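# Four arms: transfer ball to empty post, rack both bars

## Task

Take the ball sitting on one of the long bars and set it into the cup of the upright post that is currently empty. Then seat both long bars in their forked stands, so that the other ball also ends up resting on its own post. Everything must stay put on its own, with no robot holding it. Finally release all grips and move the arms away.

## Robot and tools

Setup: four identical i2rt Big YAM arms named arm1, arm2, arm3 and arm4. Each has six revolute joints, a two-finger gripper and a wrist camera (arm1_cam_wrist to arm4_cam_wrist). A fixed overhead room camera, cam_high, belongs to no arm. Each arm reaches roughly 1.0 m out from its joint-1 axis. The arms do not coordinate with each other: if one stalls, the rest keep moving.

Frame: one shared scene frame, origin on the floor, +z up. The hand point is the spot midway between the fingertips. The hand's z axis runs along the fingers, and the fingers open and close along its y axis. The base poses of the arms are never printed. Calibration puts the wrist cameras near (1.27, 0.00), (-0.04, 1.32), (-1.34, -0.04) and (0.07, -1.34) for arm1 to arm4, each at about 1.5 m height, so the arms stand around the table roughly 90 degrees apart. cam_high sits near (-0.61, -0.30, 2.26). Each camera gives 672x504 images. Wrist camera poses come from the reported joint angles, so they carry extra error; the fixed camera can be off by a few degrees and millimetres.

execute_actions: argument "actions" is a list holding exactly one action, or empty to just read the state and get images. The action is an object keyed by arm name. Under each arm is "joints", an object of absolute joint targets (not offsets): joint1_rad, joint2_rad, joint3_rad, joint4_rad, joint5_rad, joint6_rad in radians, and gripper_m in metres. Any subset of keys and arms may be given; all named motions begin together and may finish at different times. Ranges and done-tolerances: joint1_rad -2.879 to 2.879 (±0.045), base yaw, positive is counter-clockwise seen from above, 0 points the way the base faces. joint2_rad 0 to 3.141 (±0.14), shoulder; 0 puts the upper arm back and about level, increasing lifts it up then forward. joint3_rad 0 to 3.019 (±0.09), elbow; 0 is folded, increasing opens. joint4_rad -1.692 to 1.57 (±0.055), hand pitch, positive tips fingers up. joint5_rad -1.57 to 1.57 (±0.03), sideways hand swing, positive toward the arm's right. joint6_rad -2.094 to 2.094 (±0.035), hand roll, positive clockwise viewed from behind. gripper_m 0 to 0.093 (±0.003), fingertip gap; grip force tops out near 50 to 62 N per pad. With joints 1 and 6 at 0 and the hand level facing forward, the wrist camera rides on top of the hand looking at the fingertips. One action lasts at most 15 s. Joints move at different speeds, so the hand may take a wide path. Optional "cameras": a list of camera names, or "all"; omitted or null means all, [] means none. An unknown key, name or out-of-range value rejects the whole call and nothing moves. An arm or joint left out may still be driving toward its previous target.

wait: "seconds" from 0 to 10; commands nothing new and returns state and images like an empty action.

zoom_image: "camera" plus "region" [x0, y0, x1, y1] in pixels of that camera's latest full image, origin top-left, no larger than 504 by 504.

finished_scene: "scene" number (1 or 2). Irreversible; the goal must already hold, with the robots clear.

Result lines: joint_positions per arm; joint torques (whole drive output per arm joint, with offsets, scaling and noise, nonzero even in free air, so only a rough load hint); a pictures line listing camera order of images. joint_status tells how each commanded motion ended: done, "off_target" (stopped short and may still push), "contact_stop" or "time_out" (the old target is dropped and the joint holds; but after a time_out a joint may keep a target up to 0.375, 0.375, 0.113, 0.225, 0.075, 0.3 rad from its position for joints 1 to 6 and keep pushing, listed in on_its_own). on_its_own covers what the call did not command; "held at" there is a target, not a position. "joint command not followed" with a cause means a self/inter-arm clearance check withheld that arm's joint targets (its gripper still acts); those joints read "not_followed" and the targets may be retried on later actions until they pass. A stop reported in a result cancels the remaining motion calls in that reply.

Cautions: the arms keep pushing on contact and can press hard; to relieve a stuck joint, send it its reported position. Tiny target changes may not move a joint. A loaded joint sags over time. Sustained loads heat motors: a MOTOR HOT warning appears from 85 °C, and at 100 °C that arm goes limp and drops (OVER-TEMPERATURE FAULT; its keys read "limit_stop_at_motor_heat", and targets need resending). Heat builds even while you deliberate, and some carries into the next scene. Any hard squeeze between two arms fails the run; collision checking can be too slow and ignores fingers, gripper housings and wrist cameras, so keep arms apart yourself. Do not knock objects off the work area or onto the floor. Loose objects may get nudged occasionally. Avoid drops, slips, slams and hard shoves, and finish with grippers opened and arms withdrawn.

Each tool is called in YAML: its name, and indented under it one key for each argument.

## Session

execute_actions:
  actions: []

Scene clock: 0.00 s.
Joint torques (N m, as the arm reports them, + toward a larger angle): no reading
arm1.joint_positions: joint1_rad=-0.068 joint2_rad=+0.631 joint3_rad=+1.346 joint4_rad=-1.449 joint5_rad=-0.021 joint6_rad=-0.394 gripper_m=+0.095
arm1.joint_status: not commanded
arm1.hand: x=+1.2242 y=+0.0041 z=+1.3148 quat_wxyz=(+0.078, -0.898, -0.168, +0.400) (m; scene frame)
arm2.joint_positions: joint1_rad=-0.246 joint2_rad=+0.540 joint3_rad=+1.392 joint4_rad=-1.339 joint5_rad=-0.277 joint6_rad=-0.390 gripper_m=+0.095
arm2.joint_status: not commanded
arm2.hand: x=-0.0020 y=+1.2562 z=+1.4110 quat_wxyz=(-0.334, -0.503, -0.683, +0.411) (m; scene frame)
arm3.joint_positions: joint1_rad=-0.492 joint2_rad=+0.482 joint3_rad=+1.333 joint4_rad=-1.322 joint5_rad=-0.003 joint6_rad=+0.446 gripper_m=+0.094
arm3.joint_status: not commanded
arm3.hand: x=-1.2864 y=-0.0937 z=+1.3263 quat_wxyz=(-0.522, -0.396, -0.755, +0.019) (m; scene frame)
arm4.joint_positions: joint1_rad=-0.404 joint2_rad=+0.454 joint3_rad=+1.408 joint4_rad=-1.473 joint5_rad=-0.168 joint6_rad=+0.204 gripper_m=+0.095
arm4.joint_status: not commanded
arm4.hand: x=+0.0407 y=-1.3155 z=+1.3679 quat_wxyz=(-0.348, +0.419, -0.751, -0.374) (m; scene frame)
pictures: arm1_cam_wrist, arm2_cam_wrist, arm3_cam_wrist, arm4_cam_wrist, cam_high
camera_calibration (this result's frames):
arm1_cam_wrist: T_world_to_cam=[[-0.228237, 0.930497, 0.286504, -0.101733], [0.941708, 0.285692, -0.17767, -0.912516], [-0.247173, 0.229252, -0.941461, 1.6647], [0, 0, 0, 1]] pos_world=[1.24757, -0.0262749, 1.43427]
arm2_cam_wrist: T_world_to_cam=[[-0.960351, -0.147763, 0.236415, -0.146237], [-0.242729, 0.860298, -0.448296, -0.441107], [-0.137146, -0.487906, -0.862055, 1.95108], [0, 0, 0, 1]] pos_world=[0.020074, 1.30982, 1.51876]
arm3_cam_wrist: T_world_to_cam=[[-0.620623, -0.691588, -0.369504, -0.375813], [-0.570091, 0.721528, -0.39293, -0.139359], [0.538353, -0.0332103, -0.842065, 1.93329], [0, 0, 0, 1]] pos_world=[-1.35347, -0.0951519, 1.43433]
arm4_cam_wrist: T_world_to_cam=[[0.889937, -0.359999, -0.280025, -0.121621], [-0.44866, -0.801344, -0.395667, -0.487115], [-0.0819563, 0.477755, -0.874662, 1.95091], [0, 0, 0, 1]] pos_world=[0.0495752, -1.36619, 1.47959]
Images, in order (width x height): arm1_cam_wrist 672x504, arm2_cam_wrist 672x504, arm3_cam_wrist 672x504, arm4_cam_wrist 672x504, cam_high 672x504.

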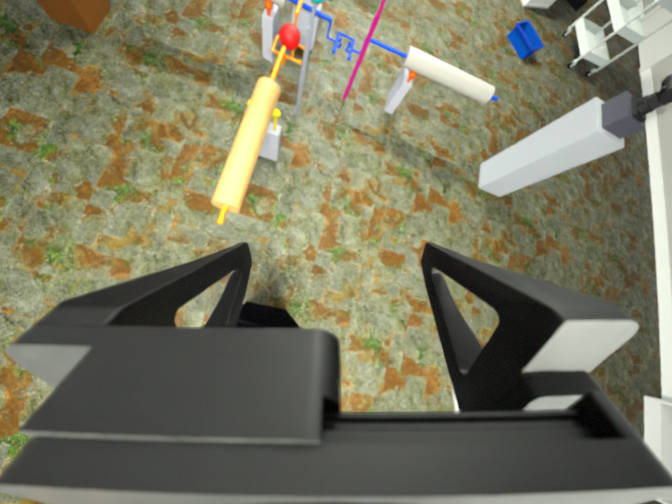

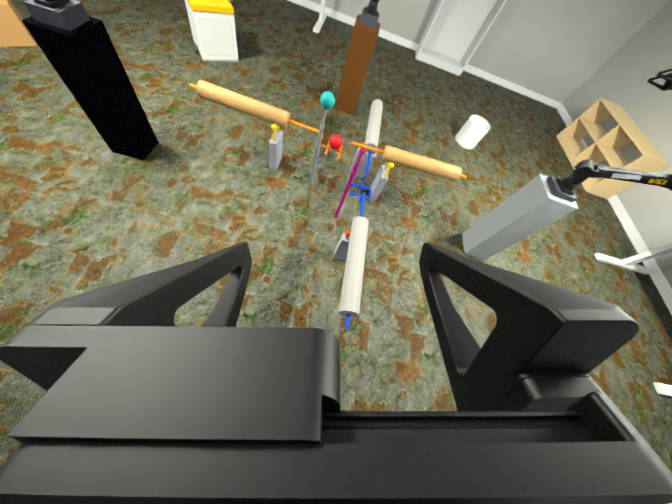

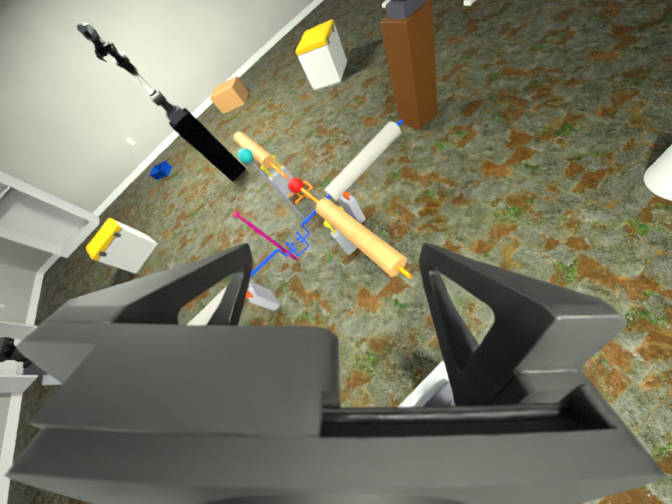

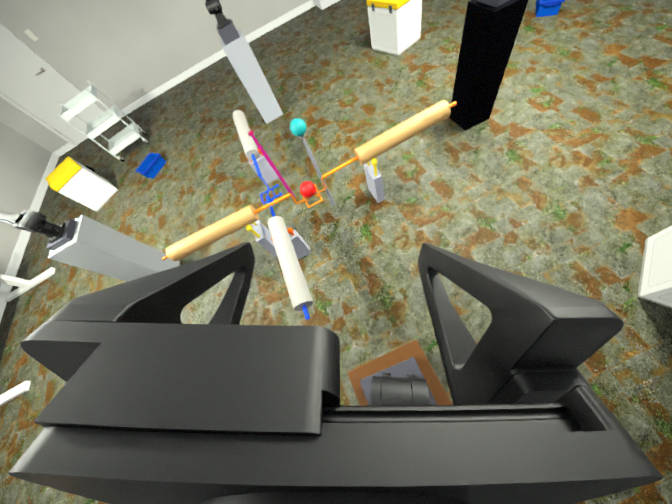

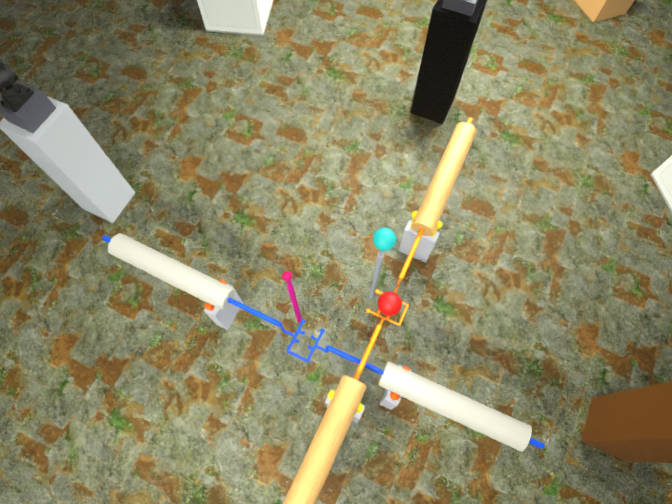

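zoom_image:
  camera: "cam_high"
  region: [200, 190, 480, 440]

zoom_image:
  camera: "arm2_cam_wrist"
  region: [250, 70, 470, 270]

zoom_image:
  camera: "arm4_cam_wrist"
  region: [210, 90, 410, 270]

Region (200, 190, 480, 440) of cam_high's 672x504 image, scaled by 1.800, with more detail than that image has; it fills the top 450 rows of this view, and the rest is white.

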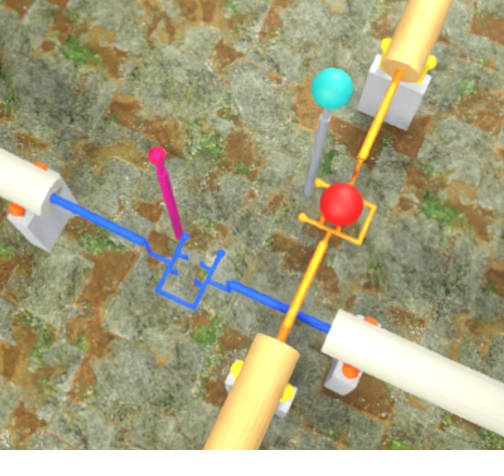

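Region (250, 70, 470, 270) of arm2_cam_wrist's 672x504 image, scaled by 2.291, with more detail than that image has; it fills the top 458 rows of this view, and the rest is white.

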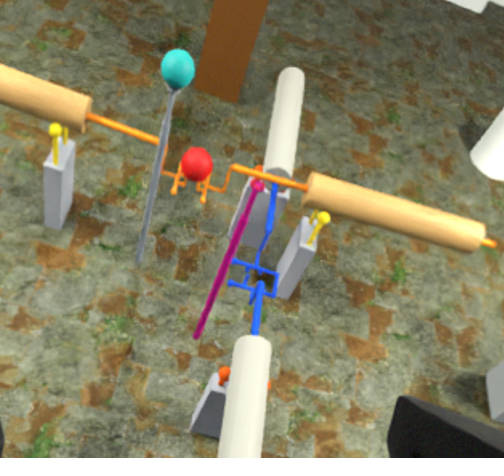

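Region (210, 90, 410, 270) of arm4_cam_wrist's 672x504 image, scaled by 2.520, with more detail than that image has; it fills the top 454 rows of this view, and the rest is white.

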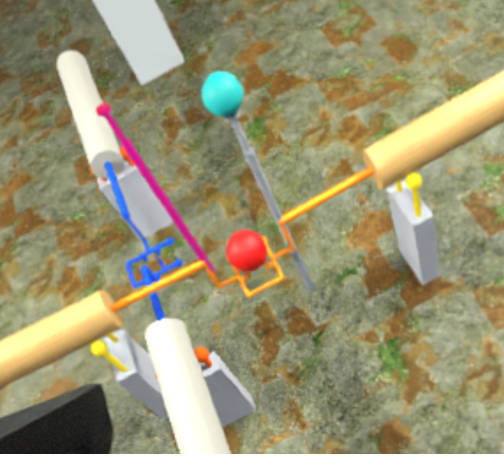

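execute_actions:
  actions:
    - {"arm1":{"joints":{"joint1_rad":0.50,"joint2_rad":2.3,"joint3_rad":1.32,"joint4_rad":-0.6,"joint5_rad":0,"joint6_rad":0.5}},"arm3":{"joints":{"joint1_rad":-0.55,"joint2_rad":2.25,"joint3_rad":1.245,"joint4_rad":-0.565,"joint5_rad":0,"joint6_rad":-0.55}},"arm2":{"joints":{"joint1_rad":-0.1,"joint2_rad":2.5,"joint3_rad":1.384,"joint4_rad":1.5,"joint5_rad":0,"joint6_rad":0}}}
  cameras: ["arm1_cam_wrist","arm3_cam_wrist","arm2_cam_wrist"]

Scene clock: 3.30 s.
Joint torques (N m, as the arm reports them, + toward a larger angle): arm1=[ -2.61 -18.92   5.67   0.75   0.19   0.17] | arm2=[  1.2  -19.65   6.46   3.14   0.16   0.18] | arm3=[ -0.8  -17.92   4.12   1.13  -0.01  -0.14] | arm4=[ 0.26  6.34  9.45  1.67 -0.12 -0.21]
arm1.joint_positions: joint1_rad=+0.507 joint2_rad=+2.302 joint3_rad=+1.306 joint4_rad=-0.609 joint5_rad=-0.001 joint6_rad=+0.489 gripper_m=+0.095
arm1.joint_status: all done
arm1.hand: x=+0.9999 y=-0.2702 z=+0.6213 quat_wxyz=(+0.008, -1.000, -0.026, -0.014) (m; scene frame)
arm2.joint_positions: joint1_rad=-0.104 joint2_rad=+2.493 joint3_rad=+1.384 joint4_rad=+1.474 joint5_rad=-0.003 joint6_rad=-0.011 gripper_m=+0.095
arm2.joint_status: all done
arm2.hand: x=-0.0895 y=+0.6913 z=+0.9104 quat_wxyz=(-0.546, -0.416, -0.378, +0.622) (m; scene frame)
arm3.joint_positions: joint1_rad=-0.545 joint2_rad=+2.249 joint3_rad=+1.237 joint4_rad=-0.573 joint5_rad=-0.002 joint6_rad=-0.537 gripper_m=+0.094
arm3.joint_status: all done
arm3.hand: x=-1.0213 y=-0.2785 z=+0.5974 quat_wxyz=(+0.006, -0.019, -1.000, -0.004) (m; scene frame)
arm4.joint_positions: joint1_rad=-0.404 joint2_rad=+0.454 joint3_rad=+1.408 joint4_rad=-1.473 joint5_rad=-0.168 joint6_rad=+0.204 gripper_m=+0.095
arm4.joint_status: not commanded
arm4.hand: x=+0.0407 y=-1.3155 z=+1.3679 quat_wxyz=(-0.348, +0.419, -0.751, -0.374) (m; scene frame)
pictures: arm1_cam_wrist, arm2_cam_wrist, arm3_cam_wrist
camera_calibration (this result's frames):
arm1_cam_wrist: T_world_to_cam=[[-0.0556205, 0.997925, 0.0324302, 0.304465], [0.797112, 0.0248214, 0.603322, -1.15729], [0.601265, 0.0594075, -0.796838, 0.0351501], [0, 0, 0, 1]] pos_world=[0.91829, -0.277196, 0.716354]
arm2_cam_wrist: T_world_to_cam=[[-0.991061, 0.13234, 0.0168792, -0.191856], [0.0161398, 0.244521, -0.96951, 0.722558], [-0.132433, -0.96057, -0.244471, 0.996783], [0, 0, 0, 1]] pos_world=[-0.0697968, 0.806189, 0.94745]
arm3_cam_wrist: T_world_to_cam=[[-0.0230454, -0.999733, -0.00171608, -0.303735], [-0.806307, 0.0175718, 0.591236, -1.16653], [-0.591048, 0.015009, -0.806496, 0.00941026], [0, 0, 0, 1]] pos_world=[-0.942018, -0.283297, 0.696762]
Images, in order (width x height): arm1_cam_wrist 672x504, arm2_cam_wrist 672x504, arm3_cam_wrist 672x504.

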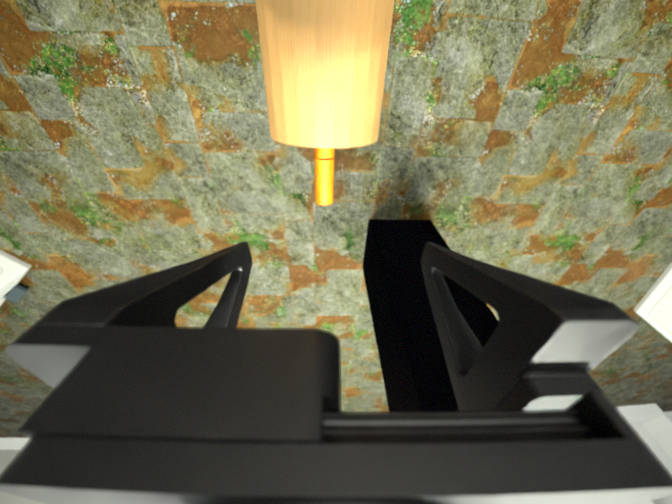

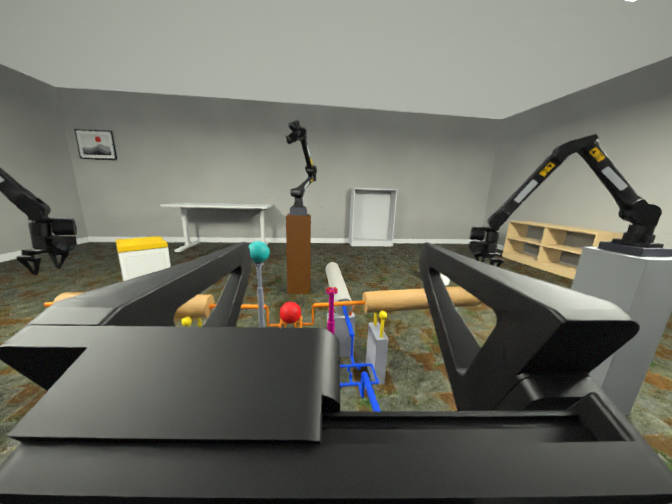

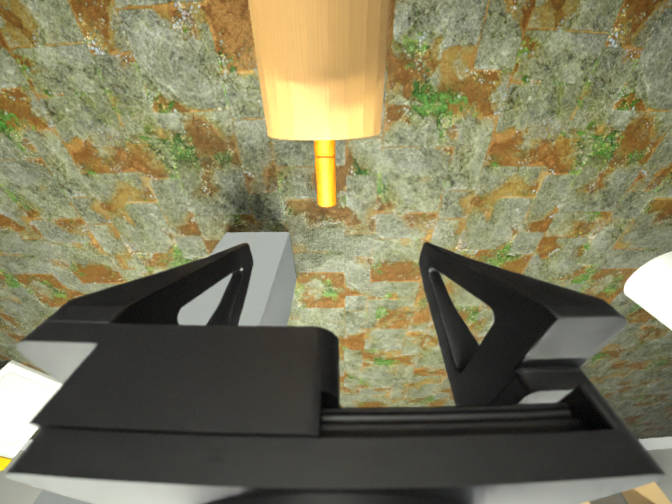

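execute_actions:
  actions:
    - {"arm1":{"joints":{"joint1_rad":0.525,"joint2_rad":2.56,"joint3_rad":1.45,"joint4_rad":-0.46}},"arm3":{"joints":{"joint1_rad":-0.525,"joint2_rad":2.45,"joint3_rad":1.33,"joint4_rad":-0.45,"joint6_rad":-0.53}}}
  cameras: ["arm1_cam_wrist","arm3_cam_wrist"]

Scene clock: 5.07 s.
Joint torques (N m, as the arm reports them, + toward a larger angle): arm1=[ -1.65 -20.93   4.65   0.5    0.19   0.16] | arm2=[  0.79 -19.31   6.39   3.17   0.19   0.17] | arm3=[  0.81 -20.08   3.35   0.72   0.02   0.03] | arm4=[ 0.28  6.35  9.45  1.67 -0.12 -0.21]
arm1.joint_positions: joint1_rad=+0.519 joint2_rad=+2.572 joint3_rad=+1.436 joint4_rad=-0.462 joint5_rad=-0.001 joint6_rad=+0.490 gripper_m=+0.095
arm1.joint_status: all done
arm1.hand: x=+0.9974 y=-0.2790 z=+0.5056 quat_wxyz=(+0.007, -0.999, -0.032, -0.011) (m; scene frame)
arm2.joint_positions: joint1_rad=-0.104 joint2_rad=+2.493 joint3_rad=+1.384 joint4_rad=+1.474 joint5_rad=-0.003 joint6_rad=-0.011 gripper_m=+0.095
arm2.joint_status: not commanded
arm2.hand: x=-0.0895 y=+0.6913 z=+0.9104 quat_wxyz=(-0.546, -0.416, -0.378, +0.622) (m; scene frame)
arm3.joint_positions: joint1_rad=-0.531 joint2_rad=+2.459 joint3_rad=+1.321 joint4_rad=-0.453 joint5_rad=-0.002 joint6_rad=-0.537 gripper_m=+0.094
arm3.joint_status: all done
arm3.hand: x=-1.0156 y=-0.2737 z=+0.5083 quat_wxyz=(+0.009, -0.012, -1.000, -0.006) (m; scene frame)
arm4.joint_positions: joint1_rad=-0.404 joint2_rad=+0.454 joint3_rad=+1.408 joint4_rad=-1.473 joint5_rad=-0.168 joint6_rad=+0.204 gripper_m=+0.095
arm4.joint_status: not commanded
arm4.hand: x=+0.0407 y=-1.3155 z=+1.3679 quat_wxyz=(-0.348, +0.419, -0.751, -0.374) (m; scene frame)
pictures: arm1_cam_wrist, arm3_cam_wrist
camera_calibration (this result's frames):
arm1_cam_wrist: T_world_to_cam=[[-0.0668979, 0.997315, 0.0298029, 0.329258], [0.799702, 0.0357325, 0.599333, -1.08279], [0.596659, 0.0639276, -0.799945, -0.0476012], [0, 0, 0, 1]] pos_world=[0.916338, -0.28664, 0.601061]
arm3_cam_wrist: T_world_to_cam=[[-0.00896106, -0.999945, -0.00552889, -0.282694], [-0.802827, 0.00389807, 0.596199, -1.11206], [-0.596145, 0.00978131, -0.802817, -0.0677194], [0, 0, 0, 1]] pos_world=[-0.935694, -0.277682, 0.607079]
Images, in order (width x height): arm1_cam_wrist 672x504, arm3_cam_wrist 672x504.

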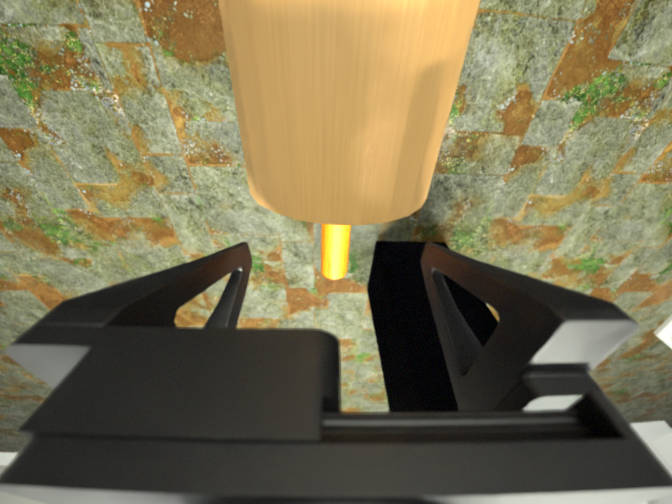

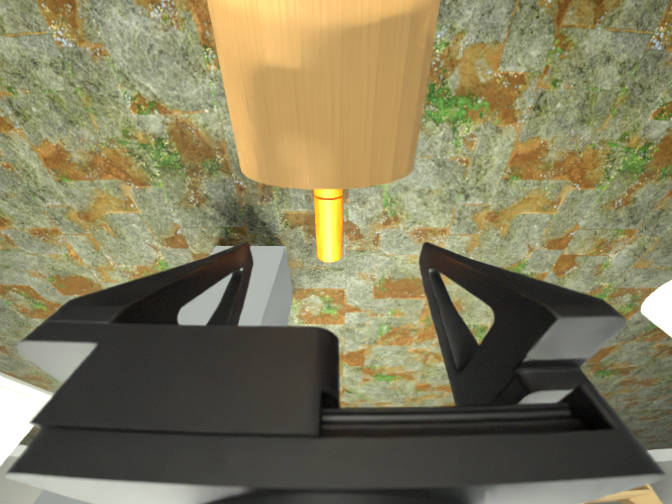

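execute_actions:
  actions:
    - {"arm1":{"joints":{"joint2_rad":2.72,"joint3_rad":1.58,"joint4_rad":-0.41,"joint6_rad":0.51}},"arm3":{"joints":{"joint2_rad":2.575,"joint3_rad":1.445,"joint4_rad":-0.42}}}
  cameras: ["arm3_cam_wrist"]

execute_actions:
  actions:
    - {"arm1":{"joints":{"gripper_m":0.0}},"arm3":{"joints":{"gripper_m":0.0}}}
  cameras: ["arm1_cam_wrist","arm3_cam_wrist"]

Scene clock: 6.20 s.
Joint torques (N m, as the arm reports them, + toward a larger angle): arm1=[ -2.14 -14.39   7.54   2.23  -0.46  -0.16] | arm2=[  1.53 -19.09   6.35   2.9    0.16   0.19] | arm3=[  0.1  -19.18   5.14   1.13   0.     0.08] | arm4=[ 0.28  6.33  9.44  1.68 -0.13 -0.2 ]
arm1.joint_positions: joint1_rad=+0.524 joint2_rad=+2.652 joint3_rad=+1.528 joint4_rad=-0.457 joint5_rad=+0.016 joint6_rad=+0.534 gripper_m=+0.095
arm1.joint_status: all done
arm1.hand: x=+0.9811 y=-0.2886 z=+0.4787 quat_wxyz=(+0.010, -1.000, -0.013, +0.001) (m; scene frame)
arm2.joint_positions: joint1_rad=-0.104 joint2_rad=+2.493 joint3_rad=+1.384 joint4_rad=+1.474 joint5_rad=-0.003 joint6_rad=-0.011 gripper_m=+0.095
arm2.joint_status: not commanded
arm2.hand: x=-0.0895 y=+0.6913 z=+0.9104 quat_wxyz=(-0.546, -0.416, -0.378, +0.622) (m; scene frame)
arm3.joint_positions: joint1_rad=-0.530 joint2_rad=+2.564 joint3_rad=+1.406 joint4_rad=-0.434 joint5_rad=-0.001 joint6_rad=-0.543 gripper_m=+0.094
arm3.joint_status: all done
arm3.hand: x=-1.0067 y=-0.2792 z=+0.4689 quat_wxyz=(+0.009, -0.009, -1.000, -0.006) (m; scene frame)
arm4.joint_positions: joint1_rad=-0.404 joint2_rad=+0.454 joint3_rad=+1.408 joint4_rad=-1.473 joint5_rad=-0.168 joint6_rad=+0.204 gripper_m=+0.095
arm4.joint_status: not commanded
arm4.hand: x=+0.0407 y=-1.3155 z=+1.3679 quat_wxyz=(-0.348, +0.419, -0.751, -0.374) (m; scene frame)
pictures: arm3_cam_wrist
camera_calibration (this result's frames):
arm3_cam_wrist: T_world_to_cam=[[-0.00285579, -0.99998, -0.00570955, -0.282131], [-0.80237, -0.00111623, 0.596825, -1.08259], [-0.59682, 0.00628558, -0.802351, -0.0958191], [0, 0, 0, 1]] pos_world=[-0.926628, -0.282731, 0.567624]
Images, in order (width x height): arm3_cam_wrist 672x504.

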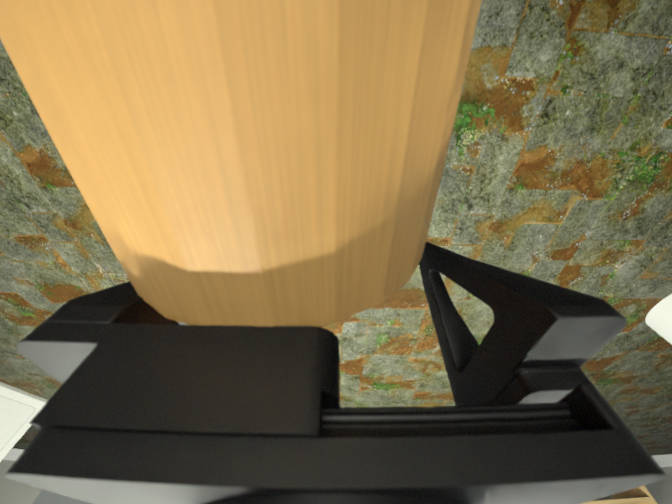

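Scene clock: 6.93 s.
Joint torques (N m, as the arm reports them, + toward a larger angle): arm1=[ -2.08 -17.53   7.16   2.83  -0.45  -0.11] | arm2=[  1.11 -19.38   6.21   3.04   0.15   0.16] | arm3=[ -0.59 -19.24   5.17   1.24   0.04   0.1 ] | arm4=[ 0.29  6.32  9.45  1.67 -0.12 -0.21]
arm1.joint_positions: joint1_rad=+0.524 joint2_rad=+2.690 joint3_rad=+1.527 joint4_rad=-0.474 joint5_rad=+0.015 joint6_rad=+0.527 gripper_m=+0.018
arm1.joint_status: gripper_m off_target (ended at +0.018, target +0.000)
arm1.hand: x=+1.0004 y=-0.2763 z=+0.4590 quat_wxyz=(+0.024, -0.999, -0.016, -0.023) (m; scene frame)
arm2.joint_positions: joint1_rad=-0.104 joint2_rad=+2.493 joint3_rad=+1.384 joint4_rad=+1.474 joint5_rad=-0.003 joint6_rad=-0.011 gripper_m=+0.095
arm2.joint_status: not commanded
arm2.hand: x=-0.0895 y=+0.6913 z=+0.9104 quat_wxyz=(-0.546, -0.416, -0.378, +0.622) (m; scene frame)
arm3.joint_positions: joint1_rad=-0.527 joint2_rad=+2.566 joint3_rad=+1.407 joint4_rad=-0.437 joint5_rad=-0.003 joint6_rad=-0.543 gripper_m=+0.019
arm3.joint_status: gripper_m off_target (ended at +0.019, target +0.000)
arm3.hand: x=-1.0066 y=-0.2768 z=+0.4678 quat_wxyz=(+0.011, -0.008, -1.000, -0.008) (m; scene frame)
arm4.joint_positions: joint1_rad=-0.404 joint2_rad=+0.454 joint3_rad=+1.408 joint4_rad=-1.473 joint5_rad=-0.168 joint6_rad=+0.204 gripper_m=+0.095
arm4.joint_status: not commanded
arm4.hand: x=+0.0407 y=-1.3155 z=+1.3679 quat_wxyz=(-0.348, +0.419, -0.751, -0.374) (m; scene frame)
pictures: arm1_cam_wrist, arm3_cam_wrist
camera_calibration (this result's frames):
arm1_cam_wrist: T_world_to_cam=[[-0.0355688, 0.997311, 0.0640786, 0.281063], [0.786166, -0.0116629, 0.617905, -1.06548], [0.616991, 0.0723546, -0.783637, -0.112372], [0, 0, 0, 1]] pos_world=[0.916972, -0.284603, 0.552296]
arm3_cam_wrist: T_world_to_cam=[[0.000135371, -0.999957, -0.0092201, -0.275083], [-0.800713, -0.00563167, 0.599021, -1.08254], [-0.599048, 0.00730156, -0.80068, -0.0993633], [0, 0, 0, 1]] pos_world=[-0.92629, -0.280442, 0.56637]
Images, in order (width x height): arm1_cam_wrist 672x504, arm3_cam_wrist 672x504.

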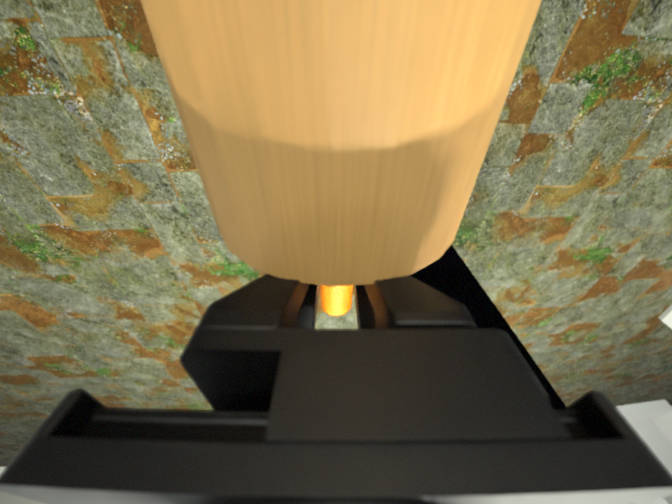

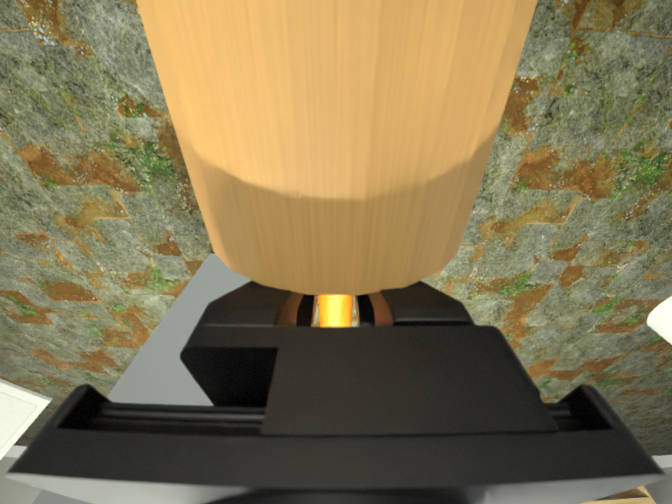

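execute_actions:
  actions:
    - {"arm1":{"joints":{"joint2_rad":2.465,"joint3_rad":1.375,"joint4_rad":-0.445}},"arm3":{"joints":{"joint2_rad":2.32,"joint3_rad":1.29,"joint4_rad":-0.5}}}
  cameras: ["arm2_cam_wrist","cam_high"]

execute_actions:
  actions:
    - {"arm1":{"joints":{"joint2_rad":2.26,"joint3_rad":1.295,"joint4_rad":-0.575}},"arm3":{"joints":{"joint2_rad":2.12,"joint3_rad":1.245,"joint4_rad":-0.66}}}
  cameras: []

execute_actions:
  actions:
    - {"arm1":{"joints":{"joint2_rad":2.075,"joint3_rad":1.27,"joint4_rad":-0.735}},"arm3":{"joints":{"joint2_rad":1.94,"joint3_rad":1.255,"joint4_rad":-0.85}}}
  cameras: []

execute_actions:
  actions:
    - {"arm1":{"joints":{"joint2_rad":1.90,"joint3_rad":1.31,"joint4_rad":-0.95}},"arm3":{"joints":{"joint2_rad":1.79,"joint3_rad":1.335,"joint4_rad":-1.075}}}
  cameras: ["arm2_cam_wrist","cam_high","arm1_cam_wrist","arm3_cam_wrist"]

Scene clock: 8.33 s.
Joint torques (N m, as the arm reports them, + toward a larger angle): arm1=[ -1.92 -21.81   4.44   0.54   0.02  -0.01] | arm2=[  1.13 -20.15   6.29   3.01   0.21   0.21] | arm3=[ -0.79 -22.97   3.56   0.62  -0.23   0.01] | arm4=[ 0.27  6.34  9.45  1.66 -0.12 -0.21]
arm1.joint_positions: joint1_rad=+0.523 joint2_rad=+2.495 joint3_rad=+1.366 joint4_rad=-0.447 joint5_rad=+0.003 joint6_rad=+0.518 gripper_m=+0.018
arm1.joint_status: all done
arm1.hand: x=+1.0015 y=-0.2775 z=+0.5338 quat_wxyz=(+0.003, -1.000, -0.019, +0.000) (m; scene frame)
arm2.joint_positions: joint1_rad=-0.104 joint2_rad=+2.493 joint3_rad=+1.384 joint4_rad=+1.474 joint5_rad=-0.003 joint6_rad=-0.011 gripper_m=+0.095
arm2.joint_status: not commanded
arm2.hand: x=-0.0895 y=+0.6913 z=+0.9104 quat_wxyz=(-0.546, -0.416, -0.378, +0.622) (m; scene frame)
arm3.joint_positions: joint1_rad=-0.521 joint2_rad=+2.366 joint3_rad=+1.287 joint4_rad=-0.494 joint5_rad=+0.005 joint6_rad=-0.530 gripper_m=+0.019
arm3.joint_status: all done
arm3.hand: x=-1.0086 y=-0.2736 z=+0.5488 quat_wxyz=(+0.003, -0.011, -1.000, +0.002) (m; scene frame)
arm4.joint_positions: joint1_rad=-0.404 joint2_rad=+0.454 joint3_rad=+1.408 joint4_rad=-1.473 joint5_rad=-0.168 joint6_rad=+0.204 gripper_m=+0.095
arm4.joint_status: not commanded
arm4.hand: x=+0.0407 y=-1.3155 z=+1.3679 quat_wxyz=(-0.348, +0.419, -0.751, -0.374) (m; scene frame)
pictures: arm2_cam_wrist, cam_high
camera_calibration (this result's frames):
arm2_cam_wrist: T_world_to_cam=[[-0.991061, 0.13234, 0.0168792, -0.191856], [0.0161398, 0.244521, -0.96951, 0.722558], [-0.132433, -0.96057, -0.244471, 0.996783], [0, 0, 0, 1]] pos_world=[-0.0697968, 0.806189, 0.94745]
Images, in order (width x height): arm2_cam_wrist 672x504, cam_high 672x504.

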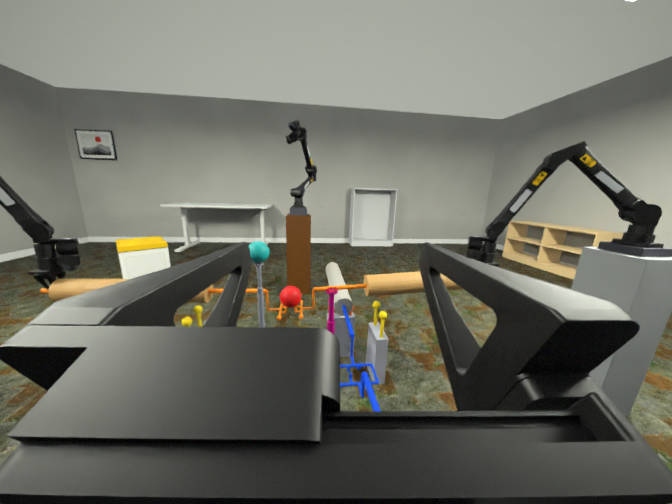

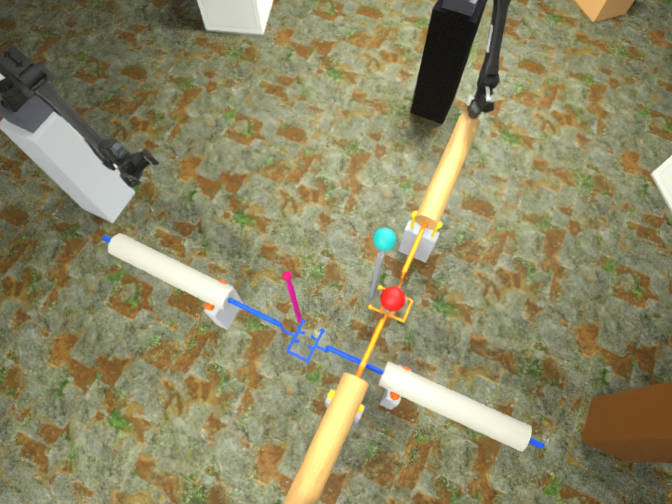

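Scene clock: 9.33 s.
Joint torques (N m, as the arm reports them, + toward a larger angle): arm1=[ -1.83 -21.35   5.4    0.4    0.03  -0.01] | arm2=[  0.85 -19.86   6.35   2.86   0.12   0.19] | arm3=[ -0.95 -21.8    4.46   0.49  -0.26   0.05] | arm4=[ 0.24  6.34  9.45  1.67 -0.13 -0.21]
arm1.joint_positions: joint1_rad=+0.523 joint2_rad=+2.288 joint3_rad=+1.285 joint4_rad=-0.574 joint5_rad=+0.003 joint6_rad=+0.516 gripper_m=+0.018
arm1.joint_status: all done
arm1.hand: x=+1.0031 y=-0.2772 z=+0.6239 quat_wxyz=(+0.004, -1.000, -0.021, -0.001) (m; scene frame)
arm2.joint_positions: joint1_rad=-0.104 joint2_rad=+2.493 joint3_rad=+1.384 joint4_rad=+1.474 joint5_rad=-0.003 joint6_rad=-0.011 gripper_m=+0.095
arm2.joint_status: not commanded
arm2.hand: x=-0.0895 y=+0.6913 z=+0.9104 quat_wxyz=(-0.546, -0.416, -0.378, +0.622) (m; scene frame)
arm3.joint_positions: joint1_rad=-0.522 joint2_rad=+2.158 joint3_rad=+1.240 joint4_rad=-0.655 joint5_rad=+0.005 joint6_rad=-0.531 gripper_m=+0.019
arm3.joint_status: all done
arm3.hand: x=-1.0086 y=-0.2740 z=+0.6431 quat_wxyz=(+0.002, -0.011, -1.000, +0.002) (m; scene frame)
arm4.joint_positions: joint1_rad=-0.404 joint2_rad=+0.454 joint3_rad=+1.408 joint4_rad=-1.473 joint5_rad=-0.168 joint6_rad=+0.204 gripper_m=+0.095
arm4.joint_status: not commanded
arm4.hand: x=+0.0407 y=-1.3155 z=+1.3679 quat_wxyz=(-0.348, +0.419, -0.751, -0.374) (m; scene frame)
pictures: none
No camera images: the call's "cameras" was empty. Leave "cameras" out to get every camera's image.

Scene clock: 10.37 s.
Joint torques (N m, as the arm reports them, + toward a larger angle): arm1=[ -1.84 -19.8    6.48   0.37  -0.03   0.01] | arm2=[  1.22 -19.65   6.29   3.04   0.14   0.17] | arm3=[ -0.55 -20.94   5.93   0.6   -0.22   0.04] | arm4=[ 0.25  6.34  9.44  1.67 -0.12 -0.21]
arm1.joint_positions: joint1_rad=+0.521 joint2_rad=+2.096 joint3_rad=+1.260 joint4_rad=-0.733 joint5_rad=+0.005 joint6_rad=+0.516 gripper_m=+0.018
arm1.joint_status: all done
arm1.hand: x=+1.0014 y=-0.2766 z=+0.7152 quat_wxyz=(+0.002, -1.000, -0.020, +0.003) (m; scene frame)
arm2.joint_positions: joint1_rad=-0.104 joint2_rad=+2.493 joint3_rad=+1.384 joint4_rad=+1.474 joint5_rad=-0.003 joint6_rad=-0.011 gripper_m=+0.095
arm2.joint_status: not commanded
arm2.hand: x=-0.0895 y=+0.6913 z=+0.9104 quat_wxyz=(-0.546, -0.416, -0.378, +0.622) (m; scene frame)
arm3.joint_positions: joint1_rad=-0.520 joint2_rad=+1.972 joint3_rad=+1.240 joint4_rad=-0.842 joint5_rad=+0.005 joint6_rad=-0.530 gripper_m=+0.019
arm3.joint_status: all done
arm3.hand: x=-1.0115 y=-0.2708 z=+0.7358 quat_wxyz=(+0.003, -0.010, -1.000, +0.001) (m; scene frame)
arm4.joint_positions: joint1_rad=-0.404 joint2_rad=+0.454 joint3_rad=+1.408 joint4_rad=-1.473 joint5_rad=-0.168 joint6_rad=+0.204 gripper_m=+0.095
arm4.joint_status: not commanded
arm4.hand: x=+0.0407 y=-1.3155 z=+1.3679 quat_wxyz=(-0.348, +0.419, -0.751, -0.374) (m; scene frame)
pictures: none
No camera images: the call's "cameras" was empty. Leave "cameras" out to get every camera's image.

Scene clock: 11.40 s.
Joint torques (N m, as the arm reports them, + toward a larger angle): arm1=[ -1.14 -17.95   9.14  -0.45  -0.33   0.01] | arm2=[  0.84 -19.95   6.26   3.01   0.14   0.15] | arm3=[ -1.19 -18.94   8.65  -0.03   0.02   0.09] | arm4=[ 0.28  6.32  9.43  1.66 -0.12 -0.21]
arm1.joint_positions: joint1_rad=+0.513 joint2_rad=+1.911 joint3_rad=+1.280 joint4_rad=-0.926 joint5_rad=+0.012 joint6_rad=+0.516 gripper_m=+0.018
arm1.joint_status: all done
arm1.hand: x=+1.0014 y=-0.2704 z=+0.8139 quat_wxyz=(+0.002, -1.000, -0.016, +0.010) (m; scene frame)
arm2.joint_positions: joint1_rad=-0.104 joint2_rad=+2.493 joint3_rad=+1.384 joint4_rad=+1.474 joint5_rad=-0.003 joint6_rad=-0.011 gripper_m=+0.095
arm2.joint_status: not commanded
arm2.hand: x=-0.0895 y=+0.6913 z=+0.9104 quat_wxyz=(-0.546, -0.416, -0.378, +0.622) (m; scene frame)
arm3.joint_positions: joint1_rad=-0.515 joint2_rad=+1.817 joint3_rad=+1.292 joint4_rad=-1.049 joint5_rad=-0.003 joint6_rad=-0.529 gripper_m=+0.019
arm3.joint_status: all done
arm3.hand: x=-1.0141 y=-0.2645 z=+0.8284 quat_wxyz=(+0.001, -0.008, -1.000, -0.001) (m; scene frame)
arm4.joint_positions: joint1_rad=-0.404 joint2_rad=+0.454 joint3_rad=+1.408 joint4_rad=-1.473 joint5_rad=-0.168 joint6_rad=+0.204 gripper_m=+0.095
arm4.joint_status: not commanded
arm4.hand: x=+0.0407 y=-1.3155 z=+1.3679 quat_wxyz=(-0.348, +0.419, -0.751, -0.374) (m; scene frame)
pictures: arm1_cam_wrist, arm2_cam_wrist, arm3_cam_wrist, cam_high
camera_calibration (this result's frames):
arm1_cam_wrist: T_world_to_cam=[[-0.0332124, 0.999211, 0.0217681, 0.285053], [0.825185, 0.0151267, 0.56466, -1.27392], [0.563886, 0.0367164, -0.825036, 0.241965], [0, 0, 0, 1]] pos_world=[0.924244, -0.274442, 0.912756]
arm2_cam_wrist: T_world_to_cam=[[-0.991061, 0.13234, 0.0168792, -0.191856], [0.0161398, 0.244521, -0.96951, 0.722558], [-0.132433, -0.96057, -0.244471, 0.996783], [0, 0, 0, 1]] pos_world=[-0.0697968, 0.806189, 0.94745]
arm3_cam_wrist: T_world_to_cam=[[-0.00092736, -0.999994, 0.00343417, -0.271036], [-0.812236, 0.00275648, 0.583322, -1.30092], [-0.583328, -0.00224841, -0.812234, 0.207717], [0, 0, 0, 1]] pos_world=[-0.935736, -0.266981, 0.928498]
Images, in order (width x height): arm1_cam_wrist 672x504, arm2_cam_wrist 672x504, arm3_cam_wrist 672x504, cam_high 672x504.

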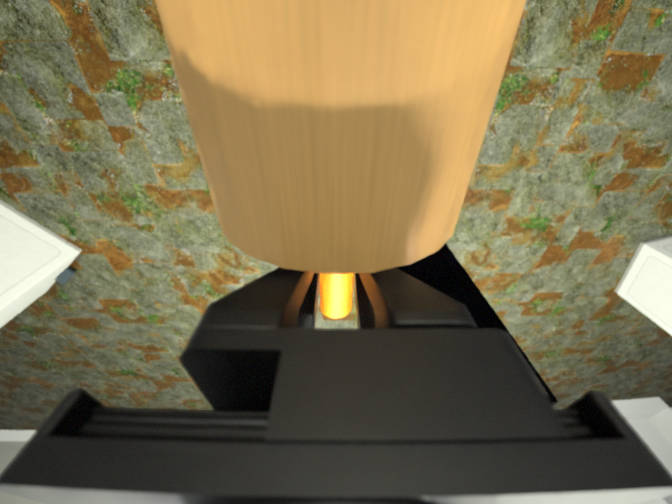

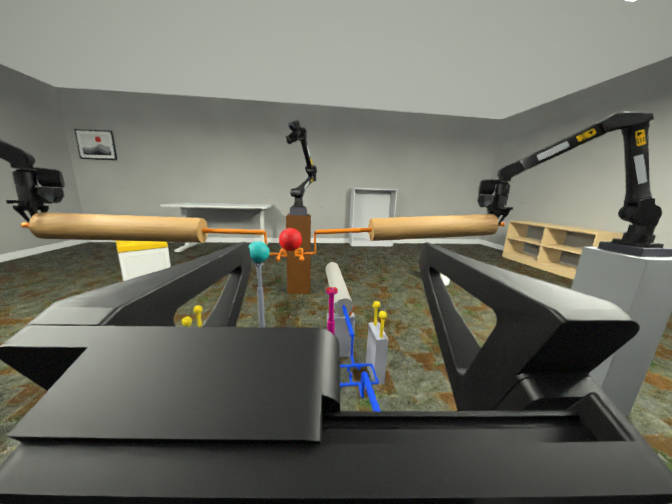

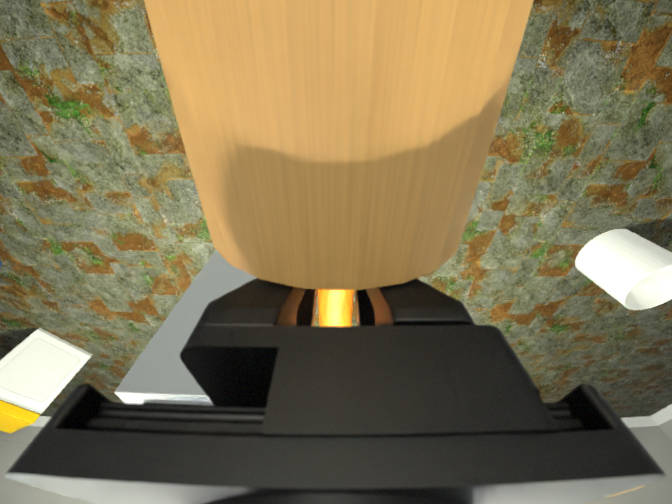

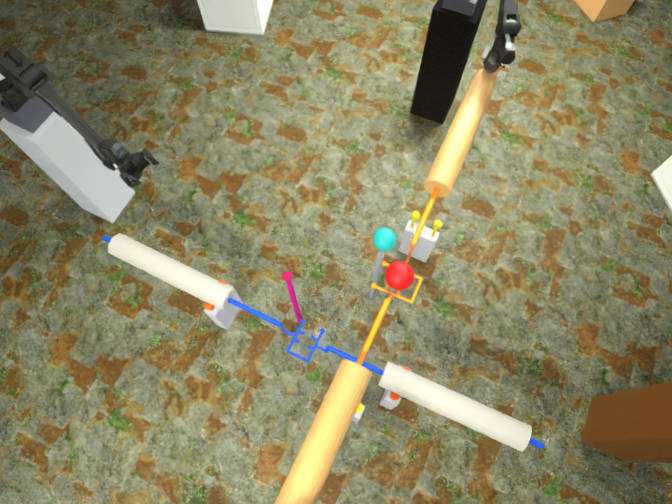

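execute_actions:
  actions:
    - {"arm1":{"joints":{"joint1_rad":0.456,"joint2_rad":1.95,"joint3_rad":1.59,"joint4_rad":-1.15,"joint6_rad":0.46}},"arm3":{"joints":{"joint1_rad":-0.64,"joint2_rad":1.565,"joint3_rad":1.2,"joint4_rad":-1.155,"joint6_rad":-0.64}}}
  cameras: []

execute_actions:
  actions:
    - {"arm1":{"joints":{"joint1_rad":0.17,"joint2_rad":1.975,"joint3_rad":1.625,"joint4_rad":-1.165,"joint6_rad":0.16}},"arm3":{"joints":{"joint1_rad":-0.36,"joint2_rad":1.23,"joint3_rad":0.85,"joint4_rad":-1.15,"joint6_rad":-0.35}}}
  cameras: ["arm2_cam_wrist"]

execute_actions:
  actions:
    - {"arm1":{"joints":{"joint1_rad":-0.03,"joint2_rad":2.02,"joint3_rad":1.695,"joint4_rad":-1.19,"joint6_rad":-0.04}},"arm3":{"joints":{"joint1_rad":0.0,"joint2_rad":1.09,"joint3_rad":0.735,"joint4_rad":-1.18,"joint6_rad":0.01}}}
  cameras: ["arm2_cam_wrist","cam_high"]

zoom_image:
  camera: "arm2_cam_wrist"
  region: [250, 190, 410, 310]

Scene clock: 13.20 s.
Joint torques (N m, as the arm reports them, + toward a larger angle): arm1=[ -1.2  -21.91  10.66  -0.71  -0.3    0.25] | arm2=[  0.13 -19.32   6.47   3.07   0.12   0.18] | arm3=[ -0.74 -16.19   6.77   0.34  -0.02   0.02] | arm4=[ 0.3   6.34  9.44  1.67 -0.12 -0.21]
arm1.joint_positions: joint1_rad=+0.442 joint2_rad=+1.982 joint3_rad=+1.550 joint4_rad=-1.117 joint5_rad=+0.011 joint6_rad=+0.443 gripper_m=+0.018
arm1.joint_status: all done
arm1.hand: x=+0.9270 y=-0.2677 z=+0.8655 quat_wxyz=(+0.001, -1.000, -0.017, +0.013) (m; scene frame)
arm2.joint_positions: joint1_rad=-0.104 joint2_rad=+2.493 joint3_rad=+1.384 joint4_rad=+1.474 joint5_rad=-0.003 joint6_rad=-0.011 gripper_m=+0.095
arm2.joint_status: not commanded
arm2.hand: x=-0.0895 y=+0.6913 z=+0.9104 quat_wxyz=(-0.546, -0.416, -0.378, +0.622) (m; scene frame)
arm3.joint_positions: joint1_rad=-0.627 joint2_rad=+1.596 joint3_rad=+1.192 joint4_rad=-1.139 joint5_rad=-0.003 joint6_rad=-0.648 gripper_m=+0.019
arm3.joint_status: all done
arm3.hand: x=-1.0881 y=-0.2793 z=+0.8956 quat_wxyz=(-0.011, -0.005, -1.000, +0.007) (m; scene frame)
arm4.joint_positions: joint1_rad=-0.404 joint2_rad=+0.454 joint3_rad=+1.408 joint4_rad=-1.473 joint5_rad=-0.168 joint6_rad=+0.204 gripper_m=+0.095
arm4.joint_status: not commanded
arm4.hand: x=+0.0407 y=-1.3155 z=+1.3679 quat_wxyz=(-0.348, +0.419, -0.751, -0.374) (m; scene frame)
pictures: none
No camera images: the call's "cameras" was empty. Leave "cameras" out to get every camera's image.

Scene clock: 14.77 s.
Joint torques (N m, as the arm reports them, + toward a larger angle): arm1=[ -1.86 -20.9   10.61  -0.61  -0.31   0.06] | arm2=[  1.83 -19.8    6.24   3.12   0.18   0.17] | arm3=[ -1.53 -10.1    6.72   0.     0.04   0.03] | arm4=[ 0.27  6.34  9.44  1.66 -0.12 -0.21]
arm1.joint_positions: joint1_rad=+0.167 joint2_rad=+1.992 joint3_rad=+1.587 joint4_rad=-1.136 joint5_rad=+0.011 joint6_rad=+0.160 gripper_m=+0.018
arm1.joint_status: all done
arm1.hand: x=+0.8645 y=-0.1174 z=+0.8731 quat_wxyz=(+0.003, -1.000, -0.021, +0.017) (m; scene frame)
arm2.joint_positions: joint1_rad=-0.104 joint2_rad=+2.493 joint3_rad=+1.384 joint4_rad=+1.474 joint5_rad=-0.003 joint6_rad=-0.011 gripper_m=+0.095
arm2.joint_status: not commanded
arm2.hand: x=-0.0895 y=+0.6913 z=+0.9104 quat_wxyz=(-0.546, -0.416, -0.378, +0.622) (m; scene frame)
arm3.joint_positions: joint1_rad=-0.342 joint2_rad=+1.259 joint3_rad=+0.844 joint4_rad=-1.130 joint5_rad=+0.000 joint6_rad=-0.358 gripper_m=+0.019
arm3.joint_status: all done
arm3.hand: x=-1.1461 y=-0.1191 z=+0.8963 quat_wxyz=(-0.012, -0.008, -1.000, +0.005) (m; scene frame)
arm4.joint_positions: joint1_rad=-0.404 joint2_rad=+0.454 joint3_rad=+1.408 joint4_rad=-1.473 joint5_rad=-0.168 joint6_rad=+0.204 gripper_m=+0.095
arm4.joint_status: not commanded
arm4.hand: x=+0.0407 y=-1.3155 z=+1.3679 quat_wxyz=(-0.348, +0.419, -0.751, -0.374) (m; scene frame)
pictures: arm2_cam_wrist
camera_calibration (this result's frames):
arm2_cam_wrist: T_world_to_cam=[[-0.991061, 0.13234, 0.0168792, -0.191856], [0.0161398, 0.244521, -0.96951, 0.722558], [-0.132433, -0.96057, -0.244471, 0.996783], [0, 0, 0, 1]] pos_world=[-0.0697968, 0.806189, 0.94745]
Images, in order (width x height): arm2_cam_wrist 672x504.

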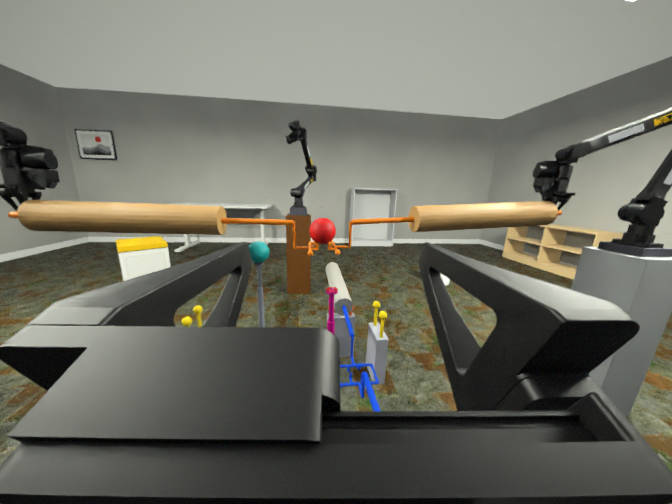

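Scene clock: 16.23 s.
Joint torques (N m, as the arm reports them, + toward a larger angle): arm1=[ -2.38 -21.71  10.81  -0.84  -0.23   0.03] | arm2=[  0.78 -19.44   6.25   2.85   0.14   0.16] | arm3=[-0.48 -8.41  6.59  0.09 -0.26  0.15] | arm4=[ 0.28  6.31  9.44  1.67 -0.12 -0.21]
arm1.joint_positions: joint1_rad=-0.025 joint2_rad=+2.037 joint3_rad=+1.656 joint4_rad=-1.154 joint5_rad=+0.008 joint6_rad=-0.036 gripper_m=+0.018
arm1.joint_status: all done
arm1.hand: x=+0.8338 y=-0.0044 z=+0.8718 quat_wxyz=(+0.005, -1.000, -0.023, +0.019) (m; scene frame)
arm2.joint_positions: joint1_rad=-0.104 joint2_rad=+2.493 joint3_rad=+1.384 joint4_rad=+1.474 joint5_rad=-0.003 joint6_rad=-0.011 gripper_m=+0.095
arm2.joint_status: not commanded
arm2.hand: x=-0.0895 y=+0.6913 z=+0.9104 quat_wxyz=(-0.546, -0.416, -0.378, +0.622) (m; scene frame)
arm3.joint_positions: joint1_rad=+0.003 joint2_rad=+1.122 joint3_rad=+0.732 joint4_rad=-1.159 joint5_rad=+0.007 joint6_rad=-0.009 gripper_m=+0.019
arm3.joint_status: all done
arm3.hand: x=-1.1729 y=-0.0091 z=+0.8942 quat_wxyz=(-0.010, -0.009, -1.000, +0.004) (m; scene frame)
arm4.joint_positions: joint1_rad=-0.404 joint2_rad=+0.454 joint3_rad=+1.408 joint4_rad=-1.473 joint5_rad=-0.168 joint6_rad=+0.204 gripper_m=+0.095
arm4.joint_status: not commanded
arm4.hand: x=+0.0407 y=-1.3155 z=+1.3679 quat_wxyz=(-0.348, +0.419, -0.751, -0.374) (m; scene frame)
pictures: arm2_cam_wrist, cam_high
camera_calibration (this result's frames):
arm2_cam_wrist: T_world_to_cam=[[-0.991061, 0.13234, 0.0168792, -0.191856], [0.0161398, 0.244521, -0.96951, 0.722558], [-0.132433, -0.96057, -0.244471, 0.996783], [0, 0, 0, 1]] pos_world=[-0.0697968, 0.806189, 0.94745]
Images, in order (width x height): arm2_cam_wrist 672x504, cam_high 672x504.

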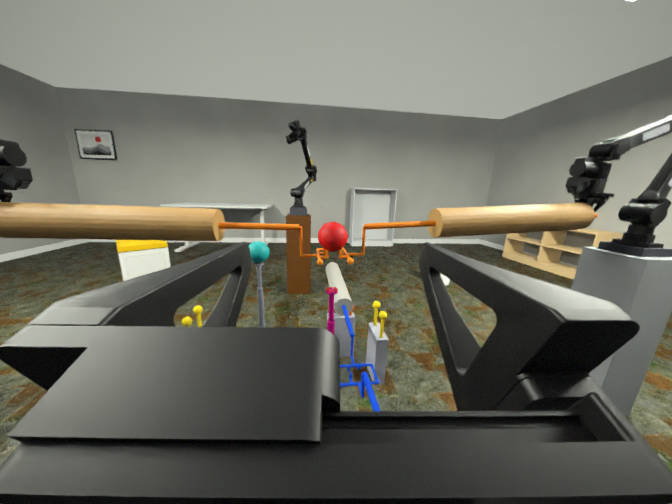

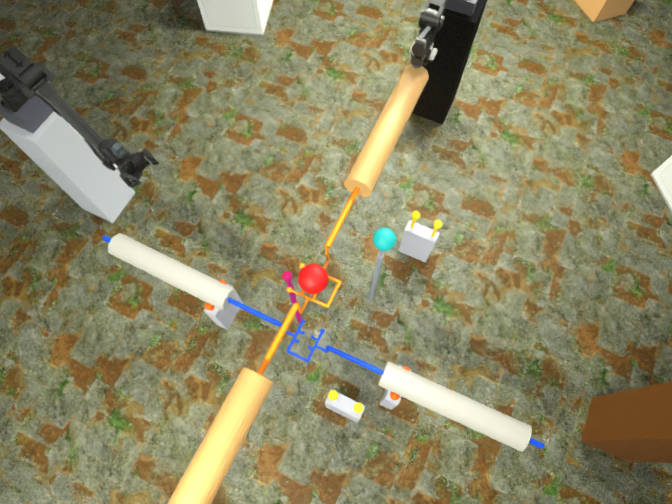

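Region (250, 190, 410, 310) of arm2_cam_wrist's 672x504 image, scaled by 3.150, with more detail than that image has; it fills the top 378 rows of this view, and the rest is white.

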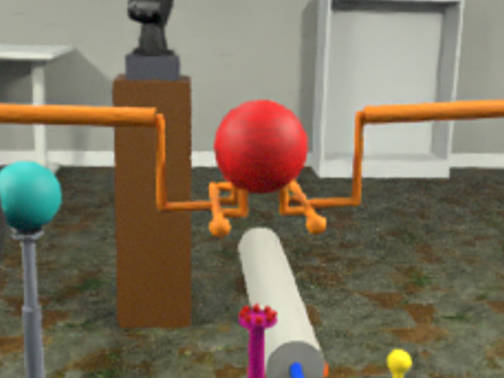

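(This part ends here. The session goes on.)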